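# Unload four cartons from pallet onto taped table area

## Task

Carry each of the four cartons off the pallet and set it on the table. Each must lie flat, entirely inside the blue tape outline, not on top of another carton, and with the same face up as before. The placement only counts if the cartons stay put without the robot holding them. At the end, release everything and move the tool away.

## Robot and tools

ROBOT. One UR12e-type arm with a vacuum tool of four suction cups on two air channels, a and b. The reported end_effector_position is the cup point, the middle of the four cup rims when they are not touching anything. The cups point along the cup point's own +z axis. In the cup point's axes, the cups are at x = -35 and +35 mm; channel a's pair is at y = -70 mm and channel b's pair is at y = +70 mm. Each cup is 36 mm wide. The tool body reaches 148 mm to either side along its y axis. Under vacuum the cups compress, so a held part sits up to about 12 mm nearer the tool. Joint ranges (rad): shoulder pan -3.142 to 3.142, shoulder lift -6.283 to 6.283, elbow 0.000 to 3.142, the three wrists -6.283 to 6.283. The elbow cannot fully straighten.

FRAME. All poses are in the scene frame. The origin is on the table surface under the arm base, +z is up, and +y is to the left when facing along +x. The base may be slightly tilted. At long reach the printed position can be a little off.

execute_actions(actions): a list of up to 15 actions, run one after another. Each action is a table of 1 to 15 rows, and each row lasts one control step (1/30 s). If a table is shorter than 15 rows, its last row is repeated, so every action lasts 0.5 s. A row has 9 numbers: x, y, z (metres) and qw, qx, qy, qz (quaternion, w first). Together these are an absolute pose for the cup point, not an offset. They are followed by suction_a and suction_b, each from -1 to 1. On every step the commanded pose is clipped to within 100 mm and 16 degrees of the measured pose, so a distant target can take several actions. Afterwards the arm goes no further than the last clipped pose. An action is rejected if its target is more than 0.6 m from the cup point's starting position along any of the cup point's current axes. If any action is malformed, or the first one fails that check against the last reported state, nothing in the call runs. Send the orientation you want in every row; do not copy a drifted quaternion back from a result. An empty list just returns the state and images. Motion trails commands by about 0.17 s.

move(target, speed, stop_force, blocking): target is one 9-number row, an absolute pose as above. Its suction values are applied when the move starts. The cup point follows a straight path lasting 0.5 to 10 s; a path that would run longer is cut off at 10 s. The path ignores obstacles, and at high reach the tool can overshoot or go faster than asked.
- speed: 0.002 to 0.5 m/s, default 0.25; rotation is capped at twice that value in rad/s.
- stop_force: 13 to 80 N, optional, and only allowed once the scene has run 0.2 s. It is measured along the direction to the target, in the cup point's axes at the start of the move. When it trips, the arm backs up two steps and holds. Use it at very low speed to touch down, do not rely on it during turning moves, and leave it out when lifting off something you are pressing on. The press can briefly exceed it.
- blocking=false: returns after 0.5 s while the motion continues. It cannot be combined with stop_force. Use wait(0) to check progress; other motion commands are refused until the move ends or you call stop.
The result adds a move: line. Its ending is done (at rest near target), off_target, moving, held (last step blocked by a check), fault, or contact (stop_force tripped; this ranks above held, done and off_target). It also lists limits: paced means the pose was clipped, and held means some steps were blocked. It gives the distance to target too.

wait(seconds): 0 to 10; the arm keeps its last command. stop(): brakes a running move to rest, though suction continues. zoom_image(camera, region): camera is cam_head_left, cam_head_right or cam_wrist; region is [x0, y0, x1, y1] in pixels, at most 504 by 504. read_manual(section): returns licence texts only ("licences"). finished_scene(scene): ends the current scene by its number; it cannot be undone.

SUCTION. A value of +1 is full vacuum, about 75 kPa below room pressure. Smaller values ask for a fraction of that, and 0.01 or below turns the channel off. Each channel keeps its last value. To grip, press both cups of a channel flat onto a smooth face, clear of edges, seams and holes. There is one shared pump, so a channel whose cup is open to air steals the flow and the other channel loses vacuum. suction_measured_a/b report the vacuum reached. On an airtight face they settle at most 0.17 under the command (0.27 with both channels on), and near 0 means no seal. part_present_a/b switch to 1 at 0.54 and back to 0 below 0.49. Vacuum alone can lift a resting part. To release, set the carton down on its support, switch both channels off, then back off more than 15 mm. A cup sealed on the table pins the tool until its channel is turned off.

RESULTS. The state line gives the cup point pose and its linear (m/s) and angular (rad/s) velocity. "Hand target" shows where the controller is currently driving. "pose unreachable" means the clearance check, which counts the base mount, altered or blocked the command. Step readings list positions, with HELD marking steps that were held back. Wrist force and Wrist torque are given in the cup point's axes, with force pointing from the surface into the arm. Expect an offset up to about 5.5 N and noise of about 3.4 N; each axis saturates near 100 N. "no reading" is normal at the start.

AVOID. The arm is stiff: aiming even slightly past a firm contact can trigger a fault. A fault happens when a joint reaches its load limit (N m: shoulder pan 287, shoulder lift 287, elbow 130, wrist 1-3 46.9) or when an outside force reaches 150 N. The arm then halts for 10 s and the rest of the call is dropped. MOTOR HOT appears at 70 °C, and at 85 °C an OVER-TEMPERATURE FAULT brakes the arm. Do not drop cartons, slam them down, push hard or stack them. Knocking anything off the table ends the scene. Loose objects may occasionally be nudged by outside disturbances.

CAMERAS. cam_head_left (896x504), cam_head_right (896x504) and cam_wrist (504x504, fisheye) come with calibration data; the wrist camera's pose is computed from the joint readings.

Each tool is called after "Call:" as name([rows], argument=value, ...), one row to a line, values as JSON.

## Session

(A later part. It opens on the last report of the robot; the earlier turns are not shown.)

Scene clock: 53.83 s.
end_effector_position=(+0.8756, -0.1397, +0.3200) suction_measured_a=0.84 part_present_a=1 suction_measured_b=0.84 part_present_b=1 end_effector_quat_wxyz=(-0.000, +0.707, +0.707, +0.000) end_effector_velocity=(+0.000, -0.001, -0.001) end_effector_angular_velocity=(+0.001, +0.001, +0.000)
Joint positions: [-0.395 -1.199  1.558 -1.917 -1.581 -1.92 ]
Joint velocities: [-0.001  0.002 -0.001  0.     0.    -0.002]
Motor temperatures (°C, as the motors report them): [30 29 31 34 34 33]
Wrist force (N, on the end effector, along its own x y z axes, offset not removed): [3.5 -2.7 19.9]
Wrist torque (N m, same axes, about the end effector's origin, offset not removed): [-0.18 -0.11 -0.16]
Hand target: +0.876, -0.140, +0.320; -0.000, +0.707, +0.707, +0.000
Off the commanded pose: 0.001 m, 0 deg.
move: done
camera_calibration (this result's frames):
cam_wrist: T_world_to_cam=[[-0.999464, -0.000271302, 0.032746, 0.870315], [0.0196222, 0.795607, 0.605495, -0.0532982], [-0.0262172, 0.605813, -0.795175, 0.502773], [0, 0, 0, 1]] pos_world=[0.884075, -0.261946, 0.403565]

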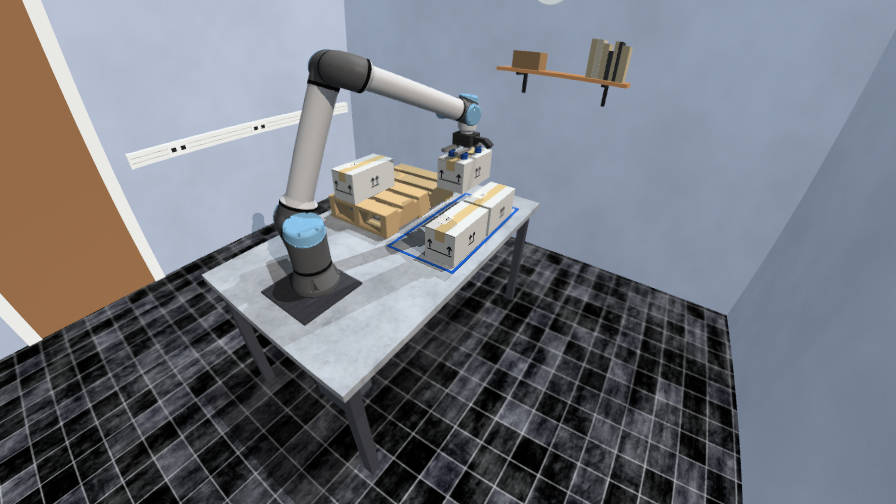

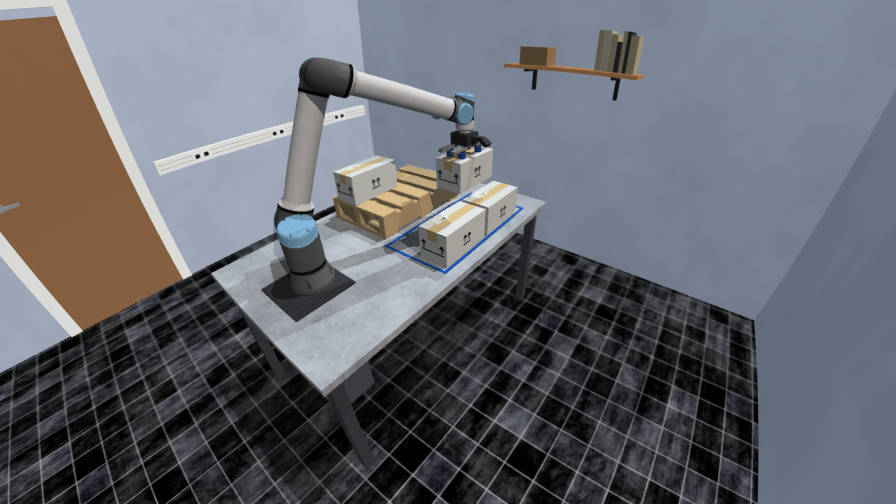

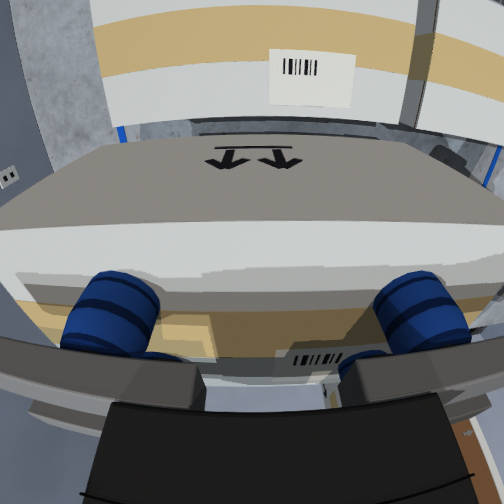

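Call:
move(target=[0.875,-0.14,0.15,0,0.7071,0.7071,0,1,1], speed=0.15)

Call:
move(target=[0.875,-0.14,0.125,0,0.7071,0.7071,0,1,1], speed=0.004, stop_force=15)

Call:
execute_actions([
  [[0.875,-0.14,0.144,0,0.7071,0.7071,0,0,0]],
])

Call:
move(target=[0.875,-0.14,0.31,0,0.7071,0.7071,0,0,0])

Call:
move(target=[0.551,0.275,0.30,0,0.7071,0.7071,0,0,0], speed=0.4)

Call:
move(target=[0.551,0.275,0.22,0,0.7071,0.7071,0,1,1], speed=0.012, stop_force=15)

Call:
move(target=[0.551,0.275,0.32,0,0.7071,0.7071,0,1,1], speed=0.1)

Scene clock: 63.70 s.
end_effector_position=(+0.8748, -0.1399, +0.1502) suction_measured_a=0.84 part_present_a=1 suction_measured_b=0.84 part_present_b=1 end_effector_quat_wxyz=(+0.000, +0.707, +0.707, +0.000) end_effector_velocity=(+0.000, +0.001, -0.001) end_effector_angular_velocity=(-0.000, -0.000, +0.001)
Joint positions: [-0.397 -1.072  1.704 -2.191 -1.582 -1.922]
Joint velocities: [ 0.001  0.002  0.    -0.002 -0.    -0.   ]
Motor temperatures (°C, as the motors report them): [30 29 31 34 34 33]
Wrist force (N, on the end effector, along its own x y z axes, offset not removed): [2.6 -2.7 19.2]
Wrist torque (N m, same axes, about the end effector's origin, offset not removed): [-0.20 -0.06 -0.09]
Hand target: +0.875, -0.140, +0.150; -0.000, +0.707, +0.707, +0.000
Off the commanded pose: 0.000 m, 0 deg.
move: done
camera_calibration (this result's frames):
cam_wrist: T_world_to_cam=[[-0.999472, -0.00020722, 0.0325058, 0.87514], [0.0195004, 0.796241, 0.604666, 0.0500765], [-0.0260077, 0.60498, -0.795816, 0.367638], [0, 0, 0, 1]] pos_world=[0.883262, -0.262105, 0.233846]

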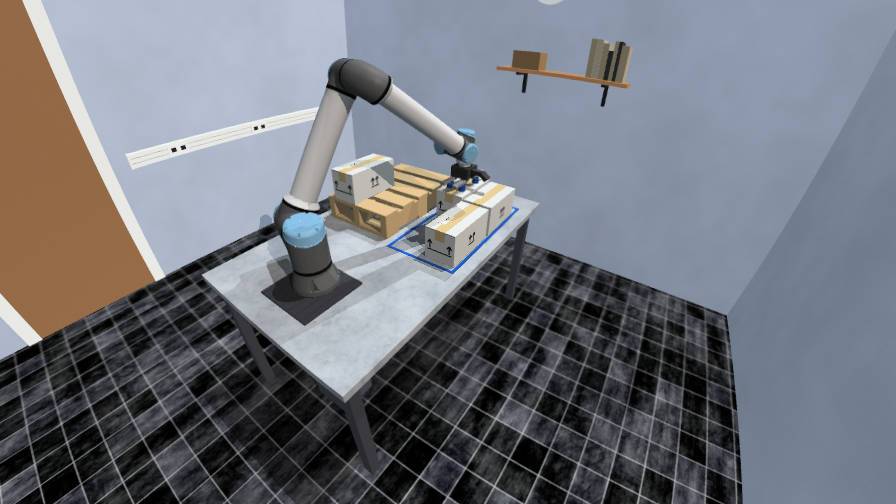

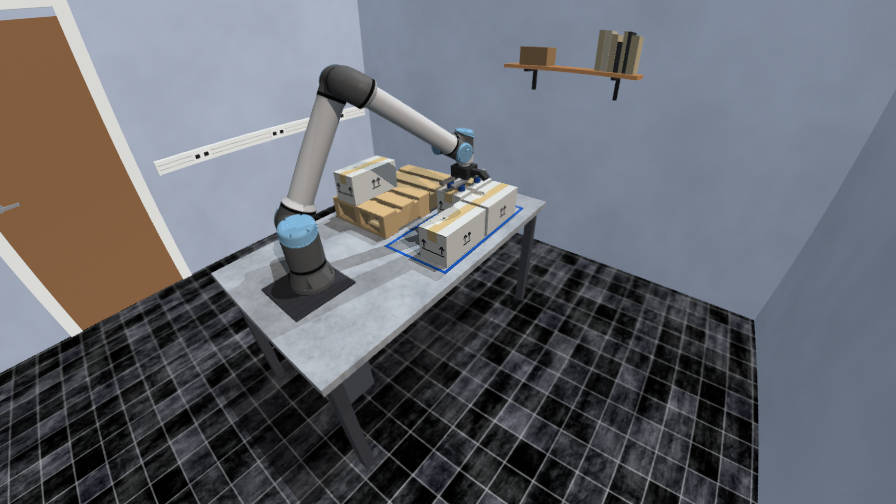

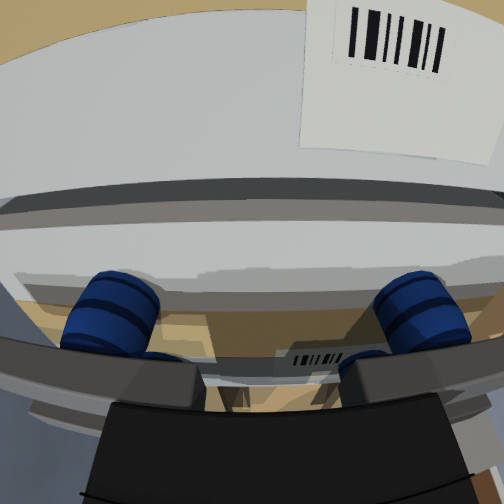

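Scene clock: 66.00 s.
end_effector_position=(+0.8749, -0.1400, +0.1424) suction_measured_a=0.84 part_present_a=1 suction_measured_b=0.84 part_present_b=1 end_effector_quat_wxyz=(+0.000, +0.707, +0.707, +0.000) end_effector_velocity=(-0.000, -0.001, +0.002) end_effector_angular_velocity=(-0.000, -0.001, -0.001)
Joint positions: [-0.398 -1.064  1.709 -2.204 -1.582 -1.922]
Joint velocities: [-0.001 -0.002  0.     0.002  0.    -0.   ]
Motor temperatures (°C, as the motors report them): [30 29 31 34 34 33]
Wrist force (N, on the end effector, along its own x y z axes, offset not removed): [7.8 -16.0 -10.2]
Wrist torque (N m, same axes, about the end effector's origin, offset not removed): [-0.23 -0.32 0.31]
Hand target: +0.875, -0.140, +0.143; +0.000, +0.707, +0.707, +0.000
Off the commanded pose: 0.017 m, 0 deg.
move: contact
camera_calibration (this result's frames):
cam_wrist: T_world_to_cam=[[-0.99948, -0.000203637, 0.0322551, 0.87553], [0.0193491, 0.796299, 0.604594, 0.0549357], [-0.0258078, 0.604903, -0.795881, 0.361313], [0, 0, 0, 1]] pos_world=[0.883336, -0.262127, 0.226108]

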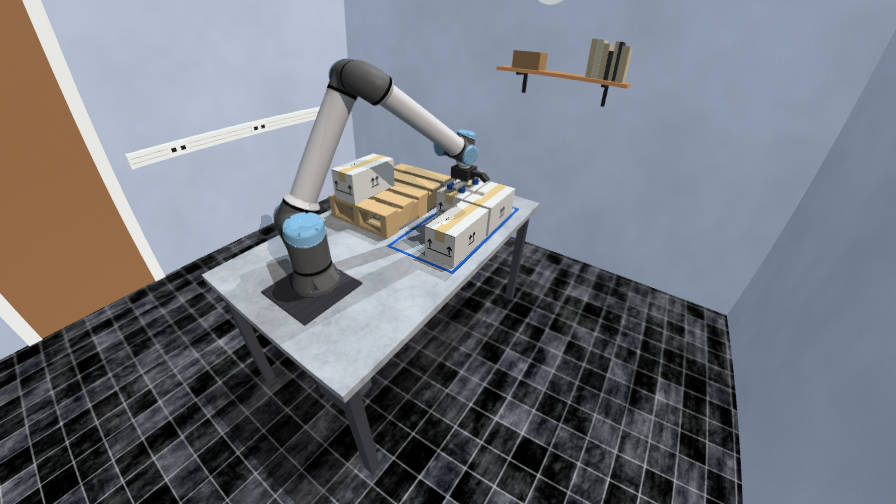

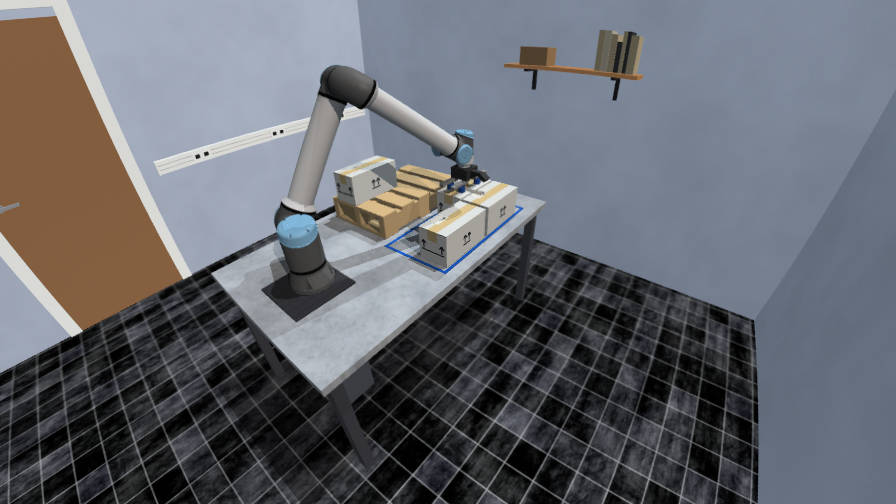

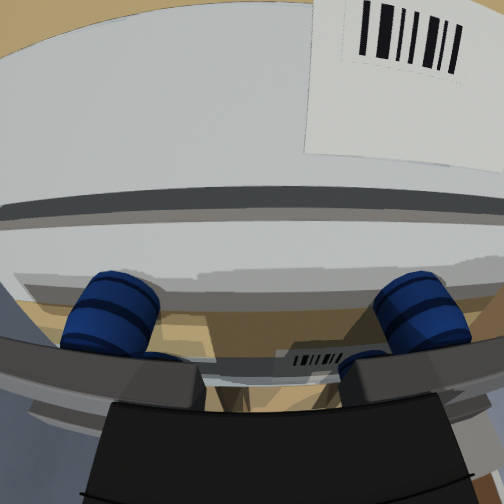

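Scene clock: 66.50 s.
end_effector_position=(+0.8750, -0.1400, +0.1441) suction_measured_a=0.00 part_present_a=0 suction_measured_b=0.00 part_present_b=0 end_effector_quat_wxyz=(+0.000, +0.707, +0.707, +0.000) end_effector_velocity=(-0.000, -0.000, +0.000) end_effector_angular_velocity=(-0.000, +0.000, -0.001)
Joint positions: [-0.398 -1.065  1.707 -2.201 -1.582 -1.922]
Joint velocities: [-0.001 -0.001  0.     0.001 -0.     0.   ]
Motor temperatures (°C, as the motors report them): [30 29 31 34 34 33]
Wrist force (N, on the end effector, along its own x y z axes, offset not removed): [1.1 -3.2 -51.2]
Wrist torque (N m, same axes, about the end effector's origin, offset not removed): [-0.68 0.22 0.01]
Hand target: +0.875, -0.140, +0.144; +0.000, +0.707, +0.707, +0.000
Off the commanded pose: 0.000 m, 0 deg.
Step readings (end_effector_position):
0: (+0.8749, -0.1400, +0.1424)
1: (+0.8749, -0.1400, +0.1425)
2: (+0.8749, -0.1400, +0.1428)
4: (+0.8753, -0.1401, +0.1439)
8: (+0.8752, -0.1401, +0.1441)
15: end_effector_position above
camera_calibration (this result's frames):
cam_wrist: T_world_to_cam=[[-0.999476, -0.000203065, 0.0323605, 0.875576], [0.0194144, 0.796276, 0.604623, 0.0539166], [-0.0258906, 0.604934, -0.795855, 0.362752], [0, 0, 0, 1]] pos_world=[0.883462, -0.262195, 0.227764]

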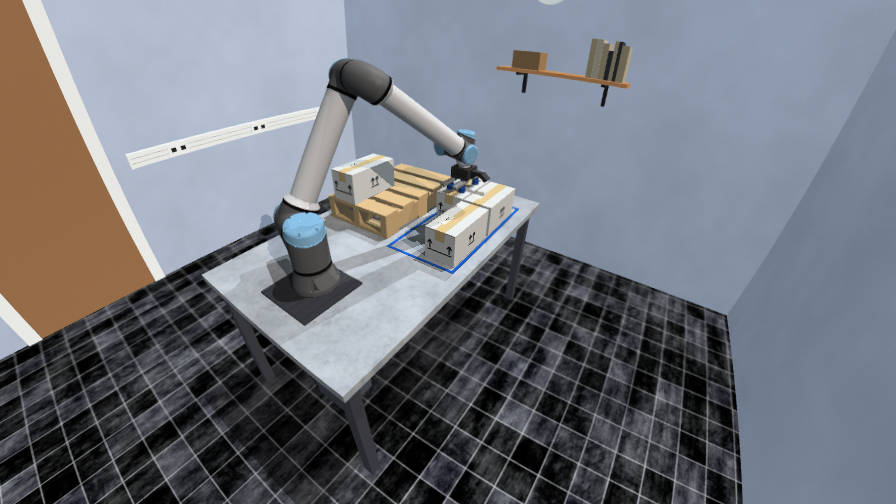

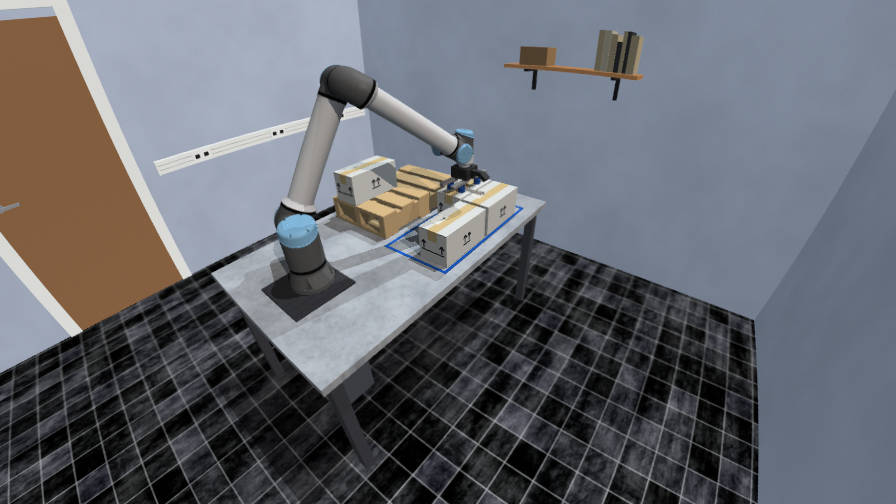

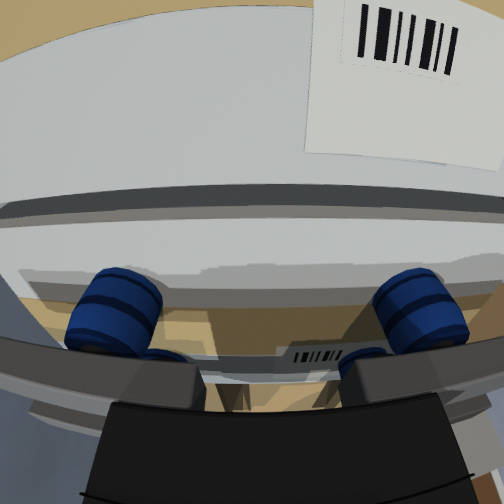

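Scene clock: 67.70 s.
end_effector_position=(+0.8752, -0.1401, +0.3098) suction_measured_a=0.00 part_present_a=0 suction_measured_b=0.00 part_present_b=0 end_effector_quat_wxyz=(-0.000, +0.707, +0.707, +0.000) end_effector_velocity=(+0.000, +0.001, +0.002) end_effector_angular_velocity=(+0.000, +0.000, +0.001)
Joint positions: [-0.395 -1.194  1.57  -1.935 -1.582 -1.92 ]
Joint velocities: [ 0.001 -0.001 -0.002  0.003 -0.     0.   ]
Motor temperatures (°C, as the motors report them): [30 29 31 34 34 33]
Wrist force (N, on the end effector, along its own x y z axes, offset not removed): [0.5 -4.9 1.9]
Wrist torque (N m, same axes, about the end effector's origin, offset not removed): [-1.07 0.23 -0.22]
Hand target: +0.875, -0.140, +0.310; +0.000, +0.707, +0.707, -0.000
Off the commanded pose: 0.000 m, 0 deg.
move: done
camera_calibration (this result's frames):
cam_wrist: T_world_to_cam=[[-0.99947, -0.000204074, 0.032542, 0.870268], [0.0195256, 0.796223, 0.604689, -0.0464126], [-0.0260341, 0.605004, -0.795797, 0.494792], [0, 0, 0, 1]] pos_world=[0.883595, -0.262219, 0.393499]

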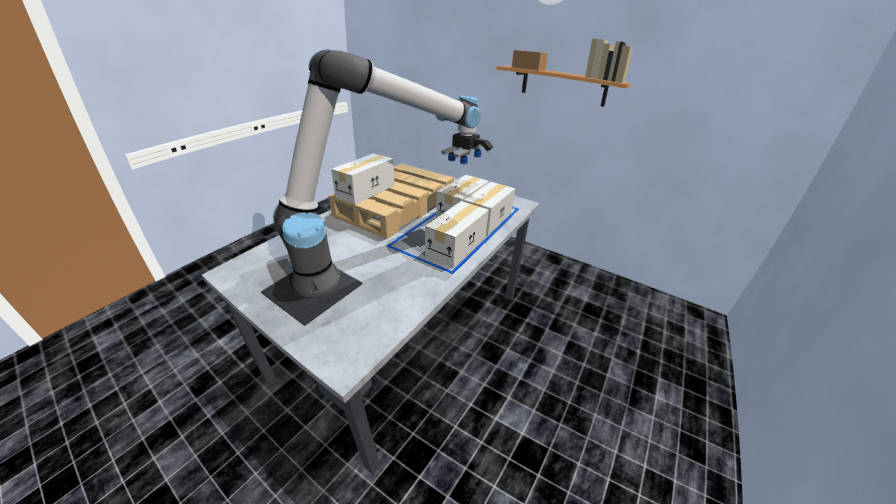

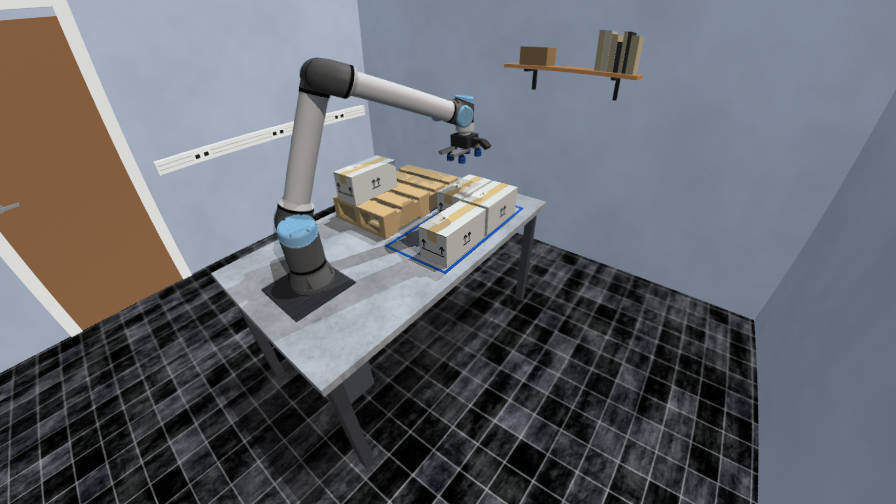

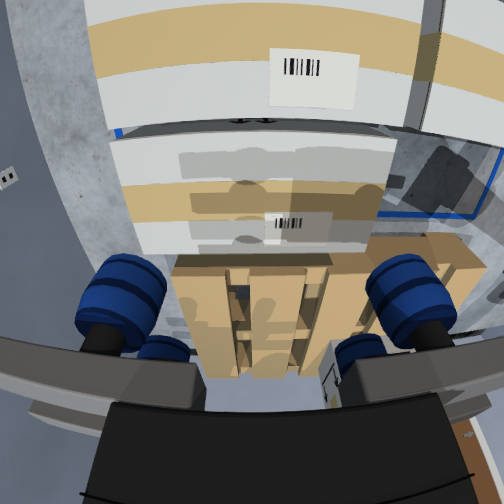

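Scene clock: 69.67 s.
end_effector_position=(+0.5504, +0.2742, +0.3002) suction_measured_a=0.00 part_present_a=0 suction_measured_b=0.00 part_present_b=0 end_effector_quat_wxyz=(+0.001, +0.707, +0.707, -0.000) end_effector_velocity=(-0.001, +0.002, +0.001) end_effector_angular_velocity=(-0.000, -0.001, +0.000)
Joint positions: [ 0.133 -1.62   2.091 -2.025 -1.575 -1.392]
Joint velocities: [ 0.003 -0.001 -0.     0.    -0.     0.003]
Motor temperatures (°C, as the motors report them): [30 29 31 34 34 33]
Wrist force (N, on the end effector, along its own x y z axes, offset not removed): [2.4 -2.7 -1.1]
Wrist torque (N m, same axes, about the end effector's origin, offset not removed): [-0.76 0.01 -0.19]
Hand target: +0.550, +0.274, +0.300; +0.001, +0.707, +0.707, -0.000
Off the commanded pose: 0.001 m, 0 deg.
move: done
camera_calibration (this result's frames):
cam_wrist: T_world_to_cam=[[-0.999479, -0.000166372, 0.0322673, 0.546191], [0.0193589, 0.796937, 0.603752, -0.363928], [-0.0258155, 0.604062, -0.796519, 0.228437], [0, 0, 0, 1]] pos_world=[0.558849, 0.152129, 0.384053]

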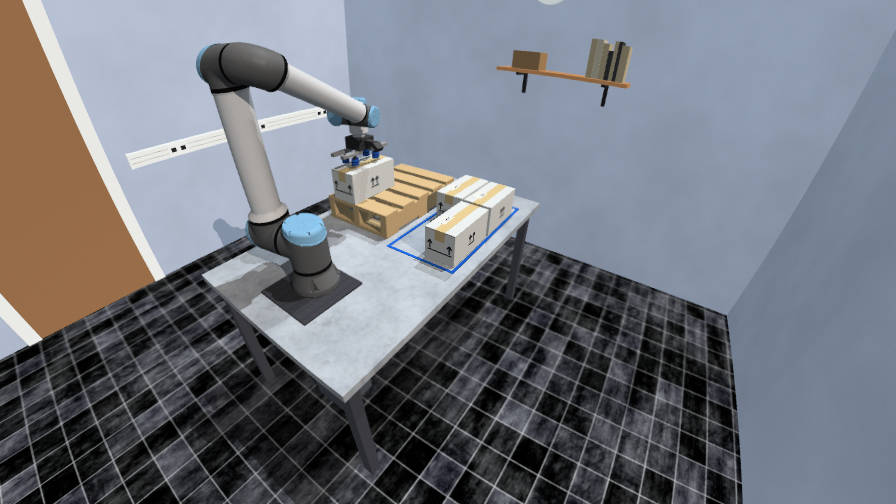

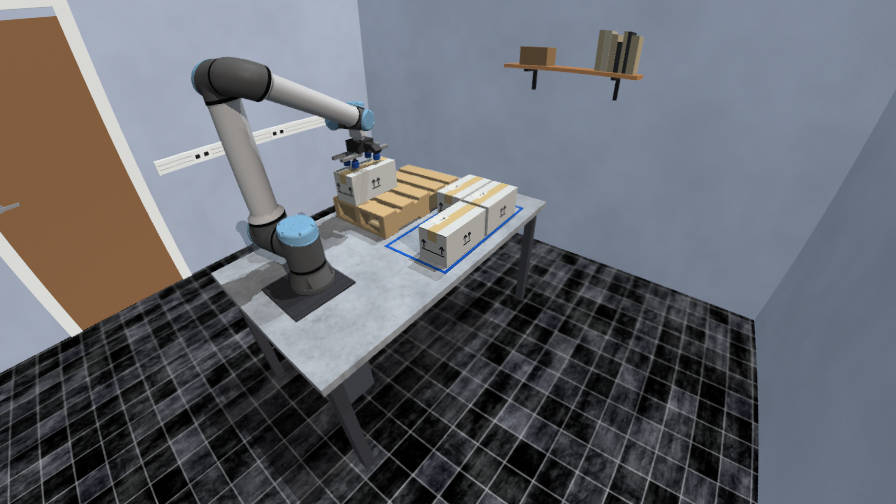

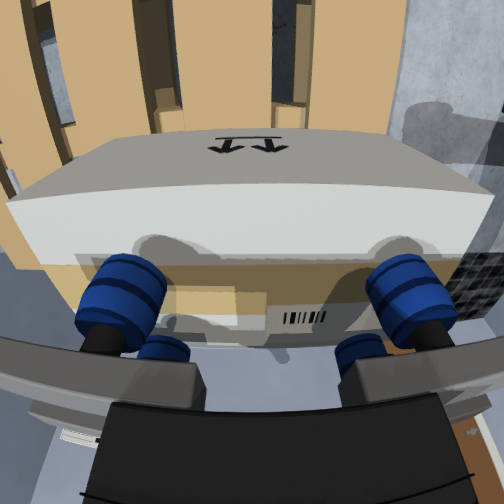

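Scene clock: 72.90 s.
end_effector_position=(+0.5508, +0.2745, +0.2659) suction_measured_a=0.83 part_present_a=1 suction_measured_b=0.83 part_present_b=1 end_effector_quat_wxyz=(+0.000, +0.707, +0.707, -0.000) end_effector_velocity=(-0.000, -0.000, +0.001) end_effector_angular_velocity=(-0.000, +0.003, -0.001)
Joint positions: [ 0.133 -1.589  2.13  -2.096 -1.575 -1.392]
Joint velocities: [-0.001 -0.001 -0.002  0.006  0.    -0.   ]
Motor temperatures (°C, as the motors report them): [30 29 31 34 34 33]
Wrist force (N, on the end effector, along its own x y z axes, offset not removed): [5.3 -1.7 -39.4]
Wrist torque (N m, same axes, about the end effector's origin, offset not removed): [3.83 -0.29 0.73]
Hand target: +0.551, +0.275, +0.266; +0.000, +0.707, +0.707, -0.000
Off the commanded pose: 0.046 m, 0 deg.
move: contact
camera_calibration (this result's frames):
cam_wrist: T_world_to_cam=[[-0.999488, -0.000114006, 0.0320032, 0.547678], [0.0192568, 0.796567, 0.604243, -0.343437], [-0.0255616, 0.60455, -0.796157, 0.200491], [0, 0, 0, 1]] pos_world=[0.559136, 0.152427, 0.349615]

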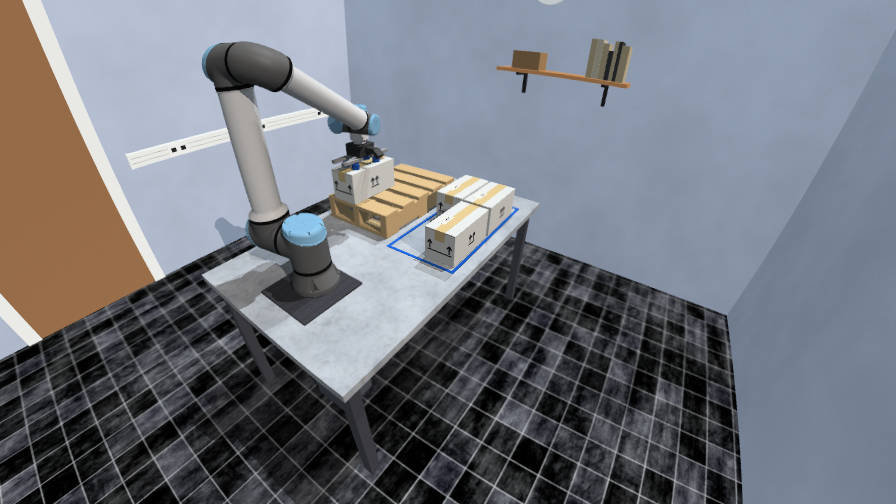

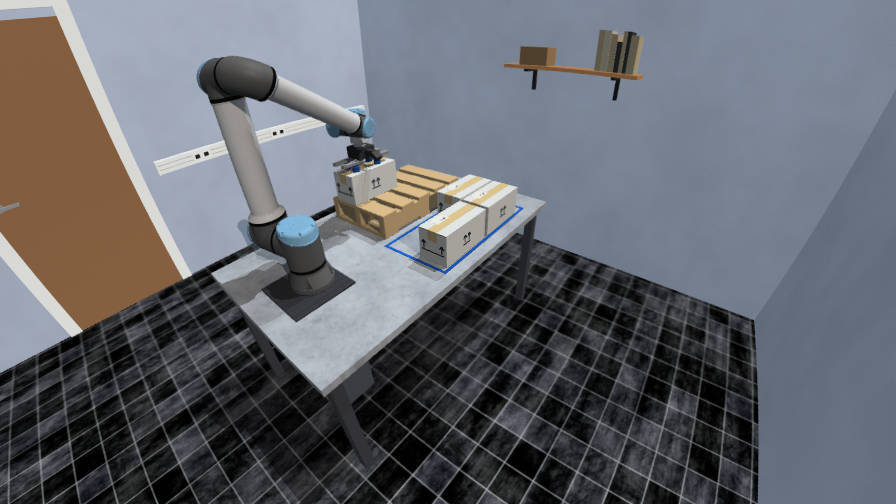

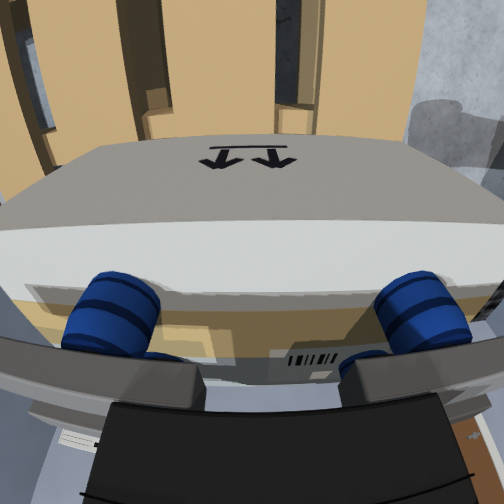

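Scene clock: 73.87 s.
end_effector_position=(+0.5511, +0.2750, +0.3198) suction_measured_a=0.84 part_present_a=1 suction_measured_b=0.84 part_present_b=1 end_effector_quat_wxyz=(-0.000, +0.707, +0.707, -0.000) end_effector_velocity=(+0.000, -0.000, +0.002) end_effector_angular_velocity=(+0.000, -0.001, -0.001)
Joint positions: [ 0.133 -1.634  2.066 -1.986 -1.574 -1.391]
Joint velocities: [-0.    -0.002 -0.002  0.003 -0.     0.   ]
Motor temperatures (°C, as the motors report them): [30 29 31 34 34 33]
Wrist force (N, on the end effector, along its own x y z axes, offset not removed): [1.6 -1.7 19.7]
Wrist torque (N m, same axes, about the end effector's origin, offset not removed): [-0.81 0.27 -0.25]
Hand target: +0.551, +0.275, +0.320; +0.000, +0.707, +0.707, +0.000
Off the commanded pose: 0.000 m, 0 deg.
move: done
camera_calibration (this result's frames):
cam_wrist: T_world_to_cam=[[-0.99947, -0.000204015, 0.0325482, 0.546088], [0.0195286, 0.79624, 0.604665, -0.376617], [-0.0260395, 0.604981, -0.795814, 0.24322], [0, 0, 0, 1]] pos_world=[0.559486, 0.152845, 0.403511]

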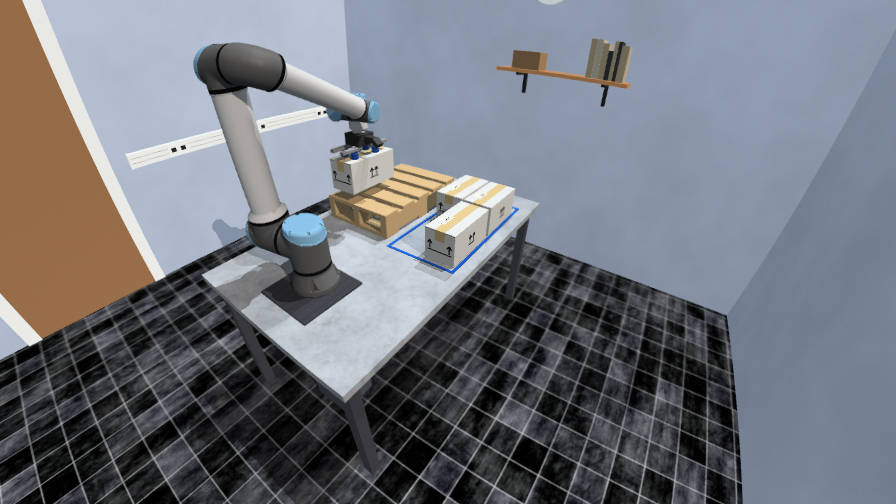

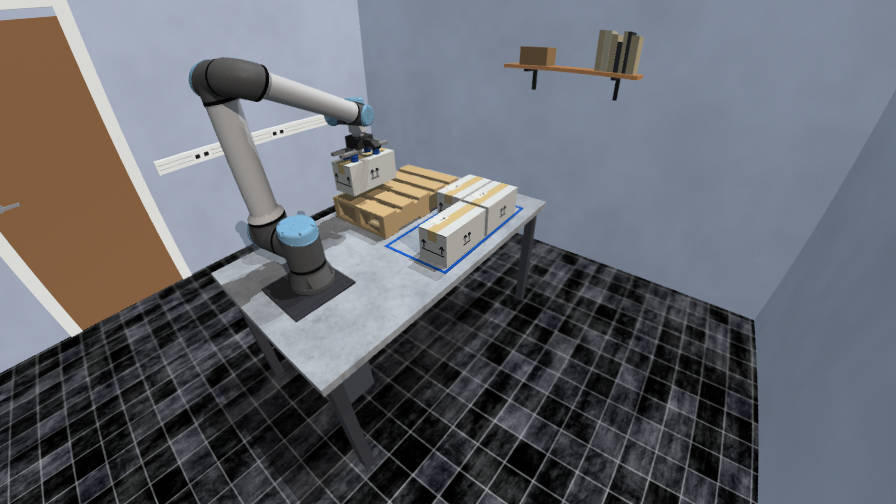

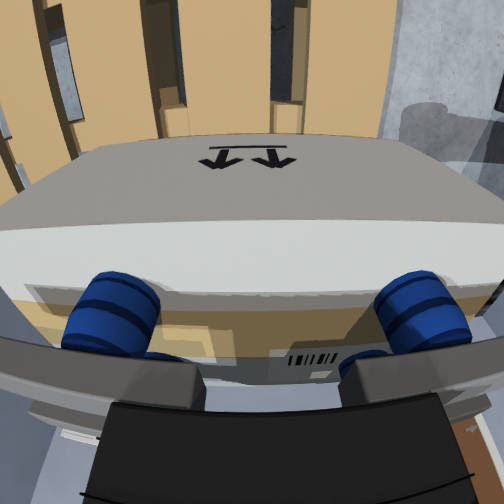

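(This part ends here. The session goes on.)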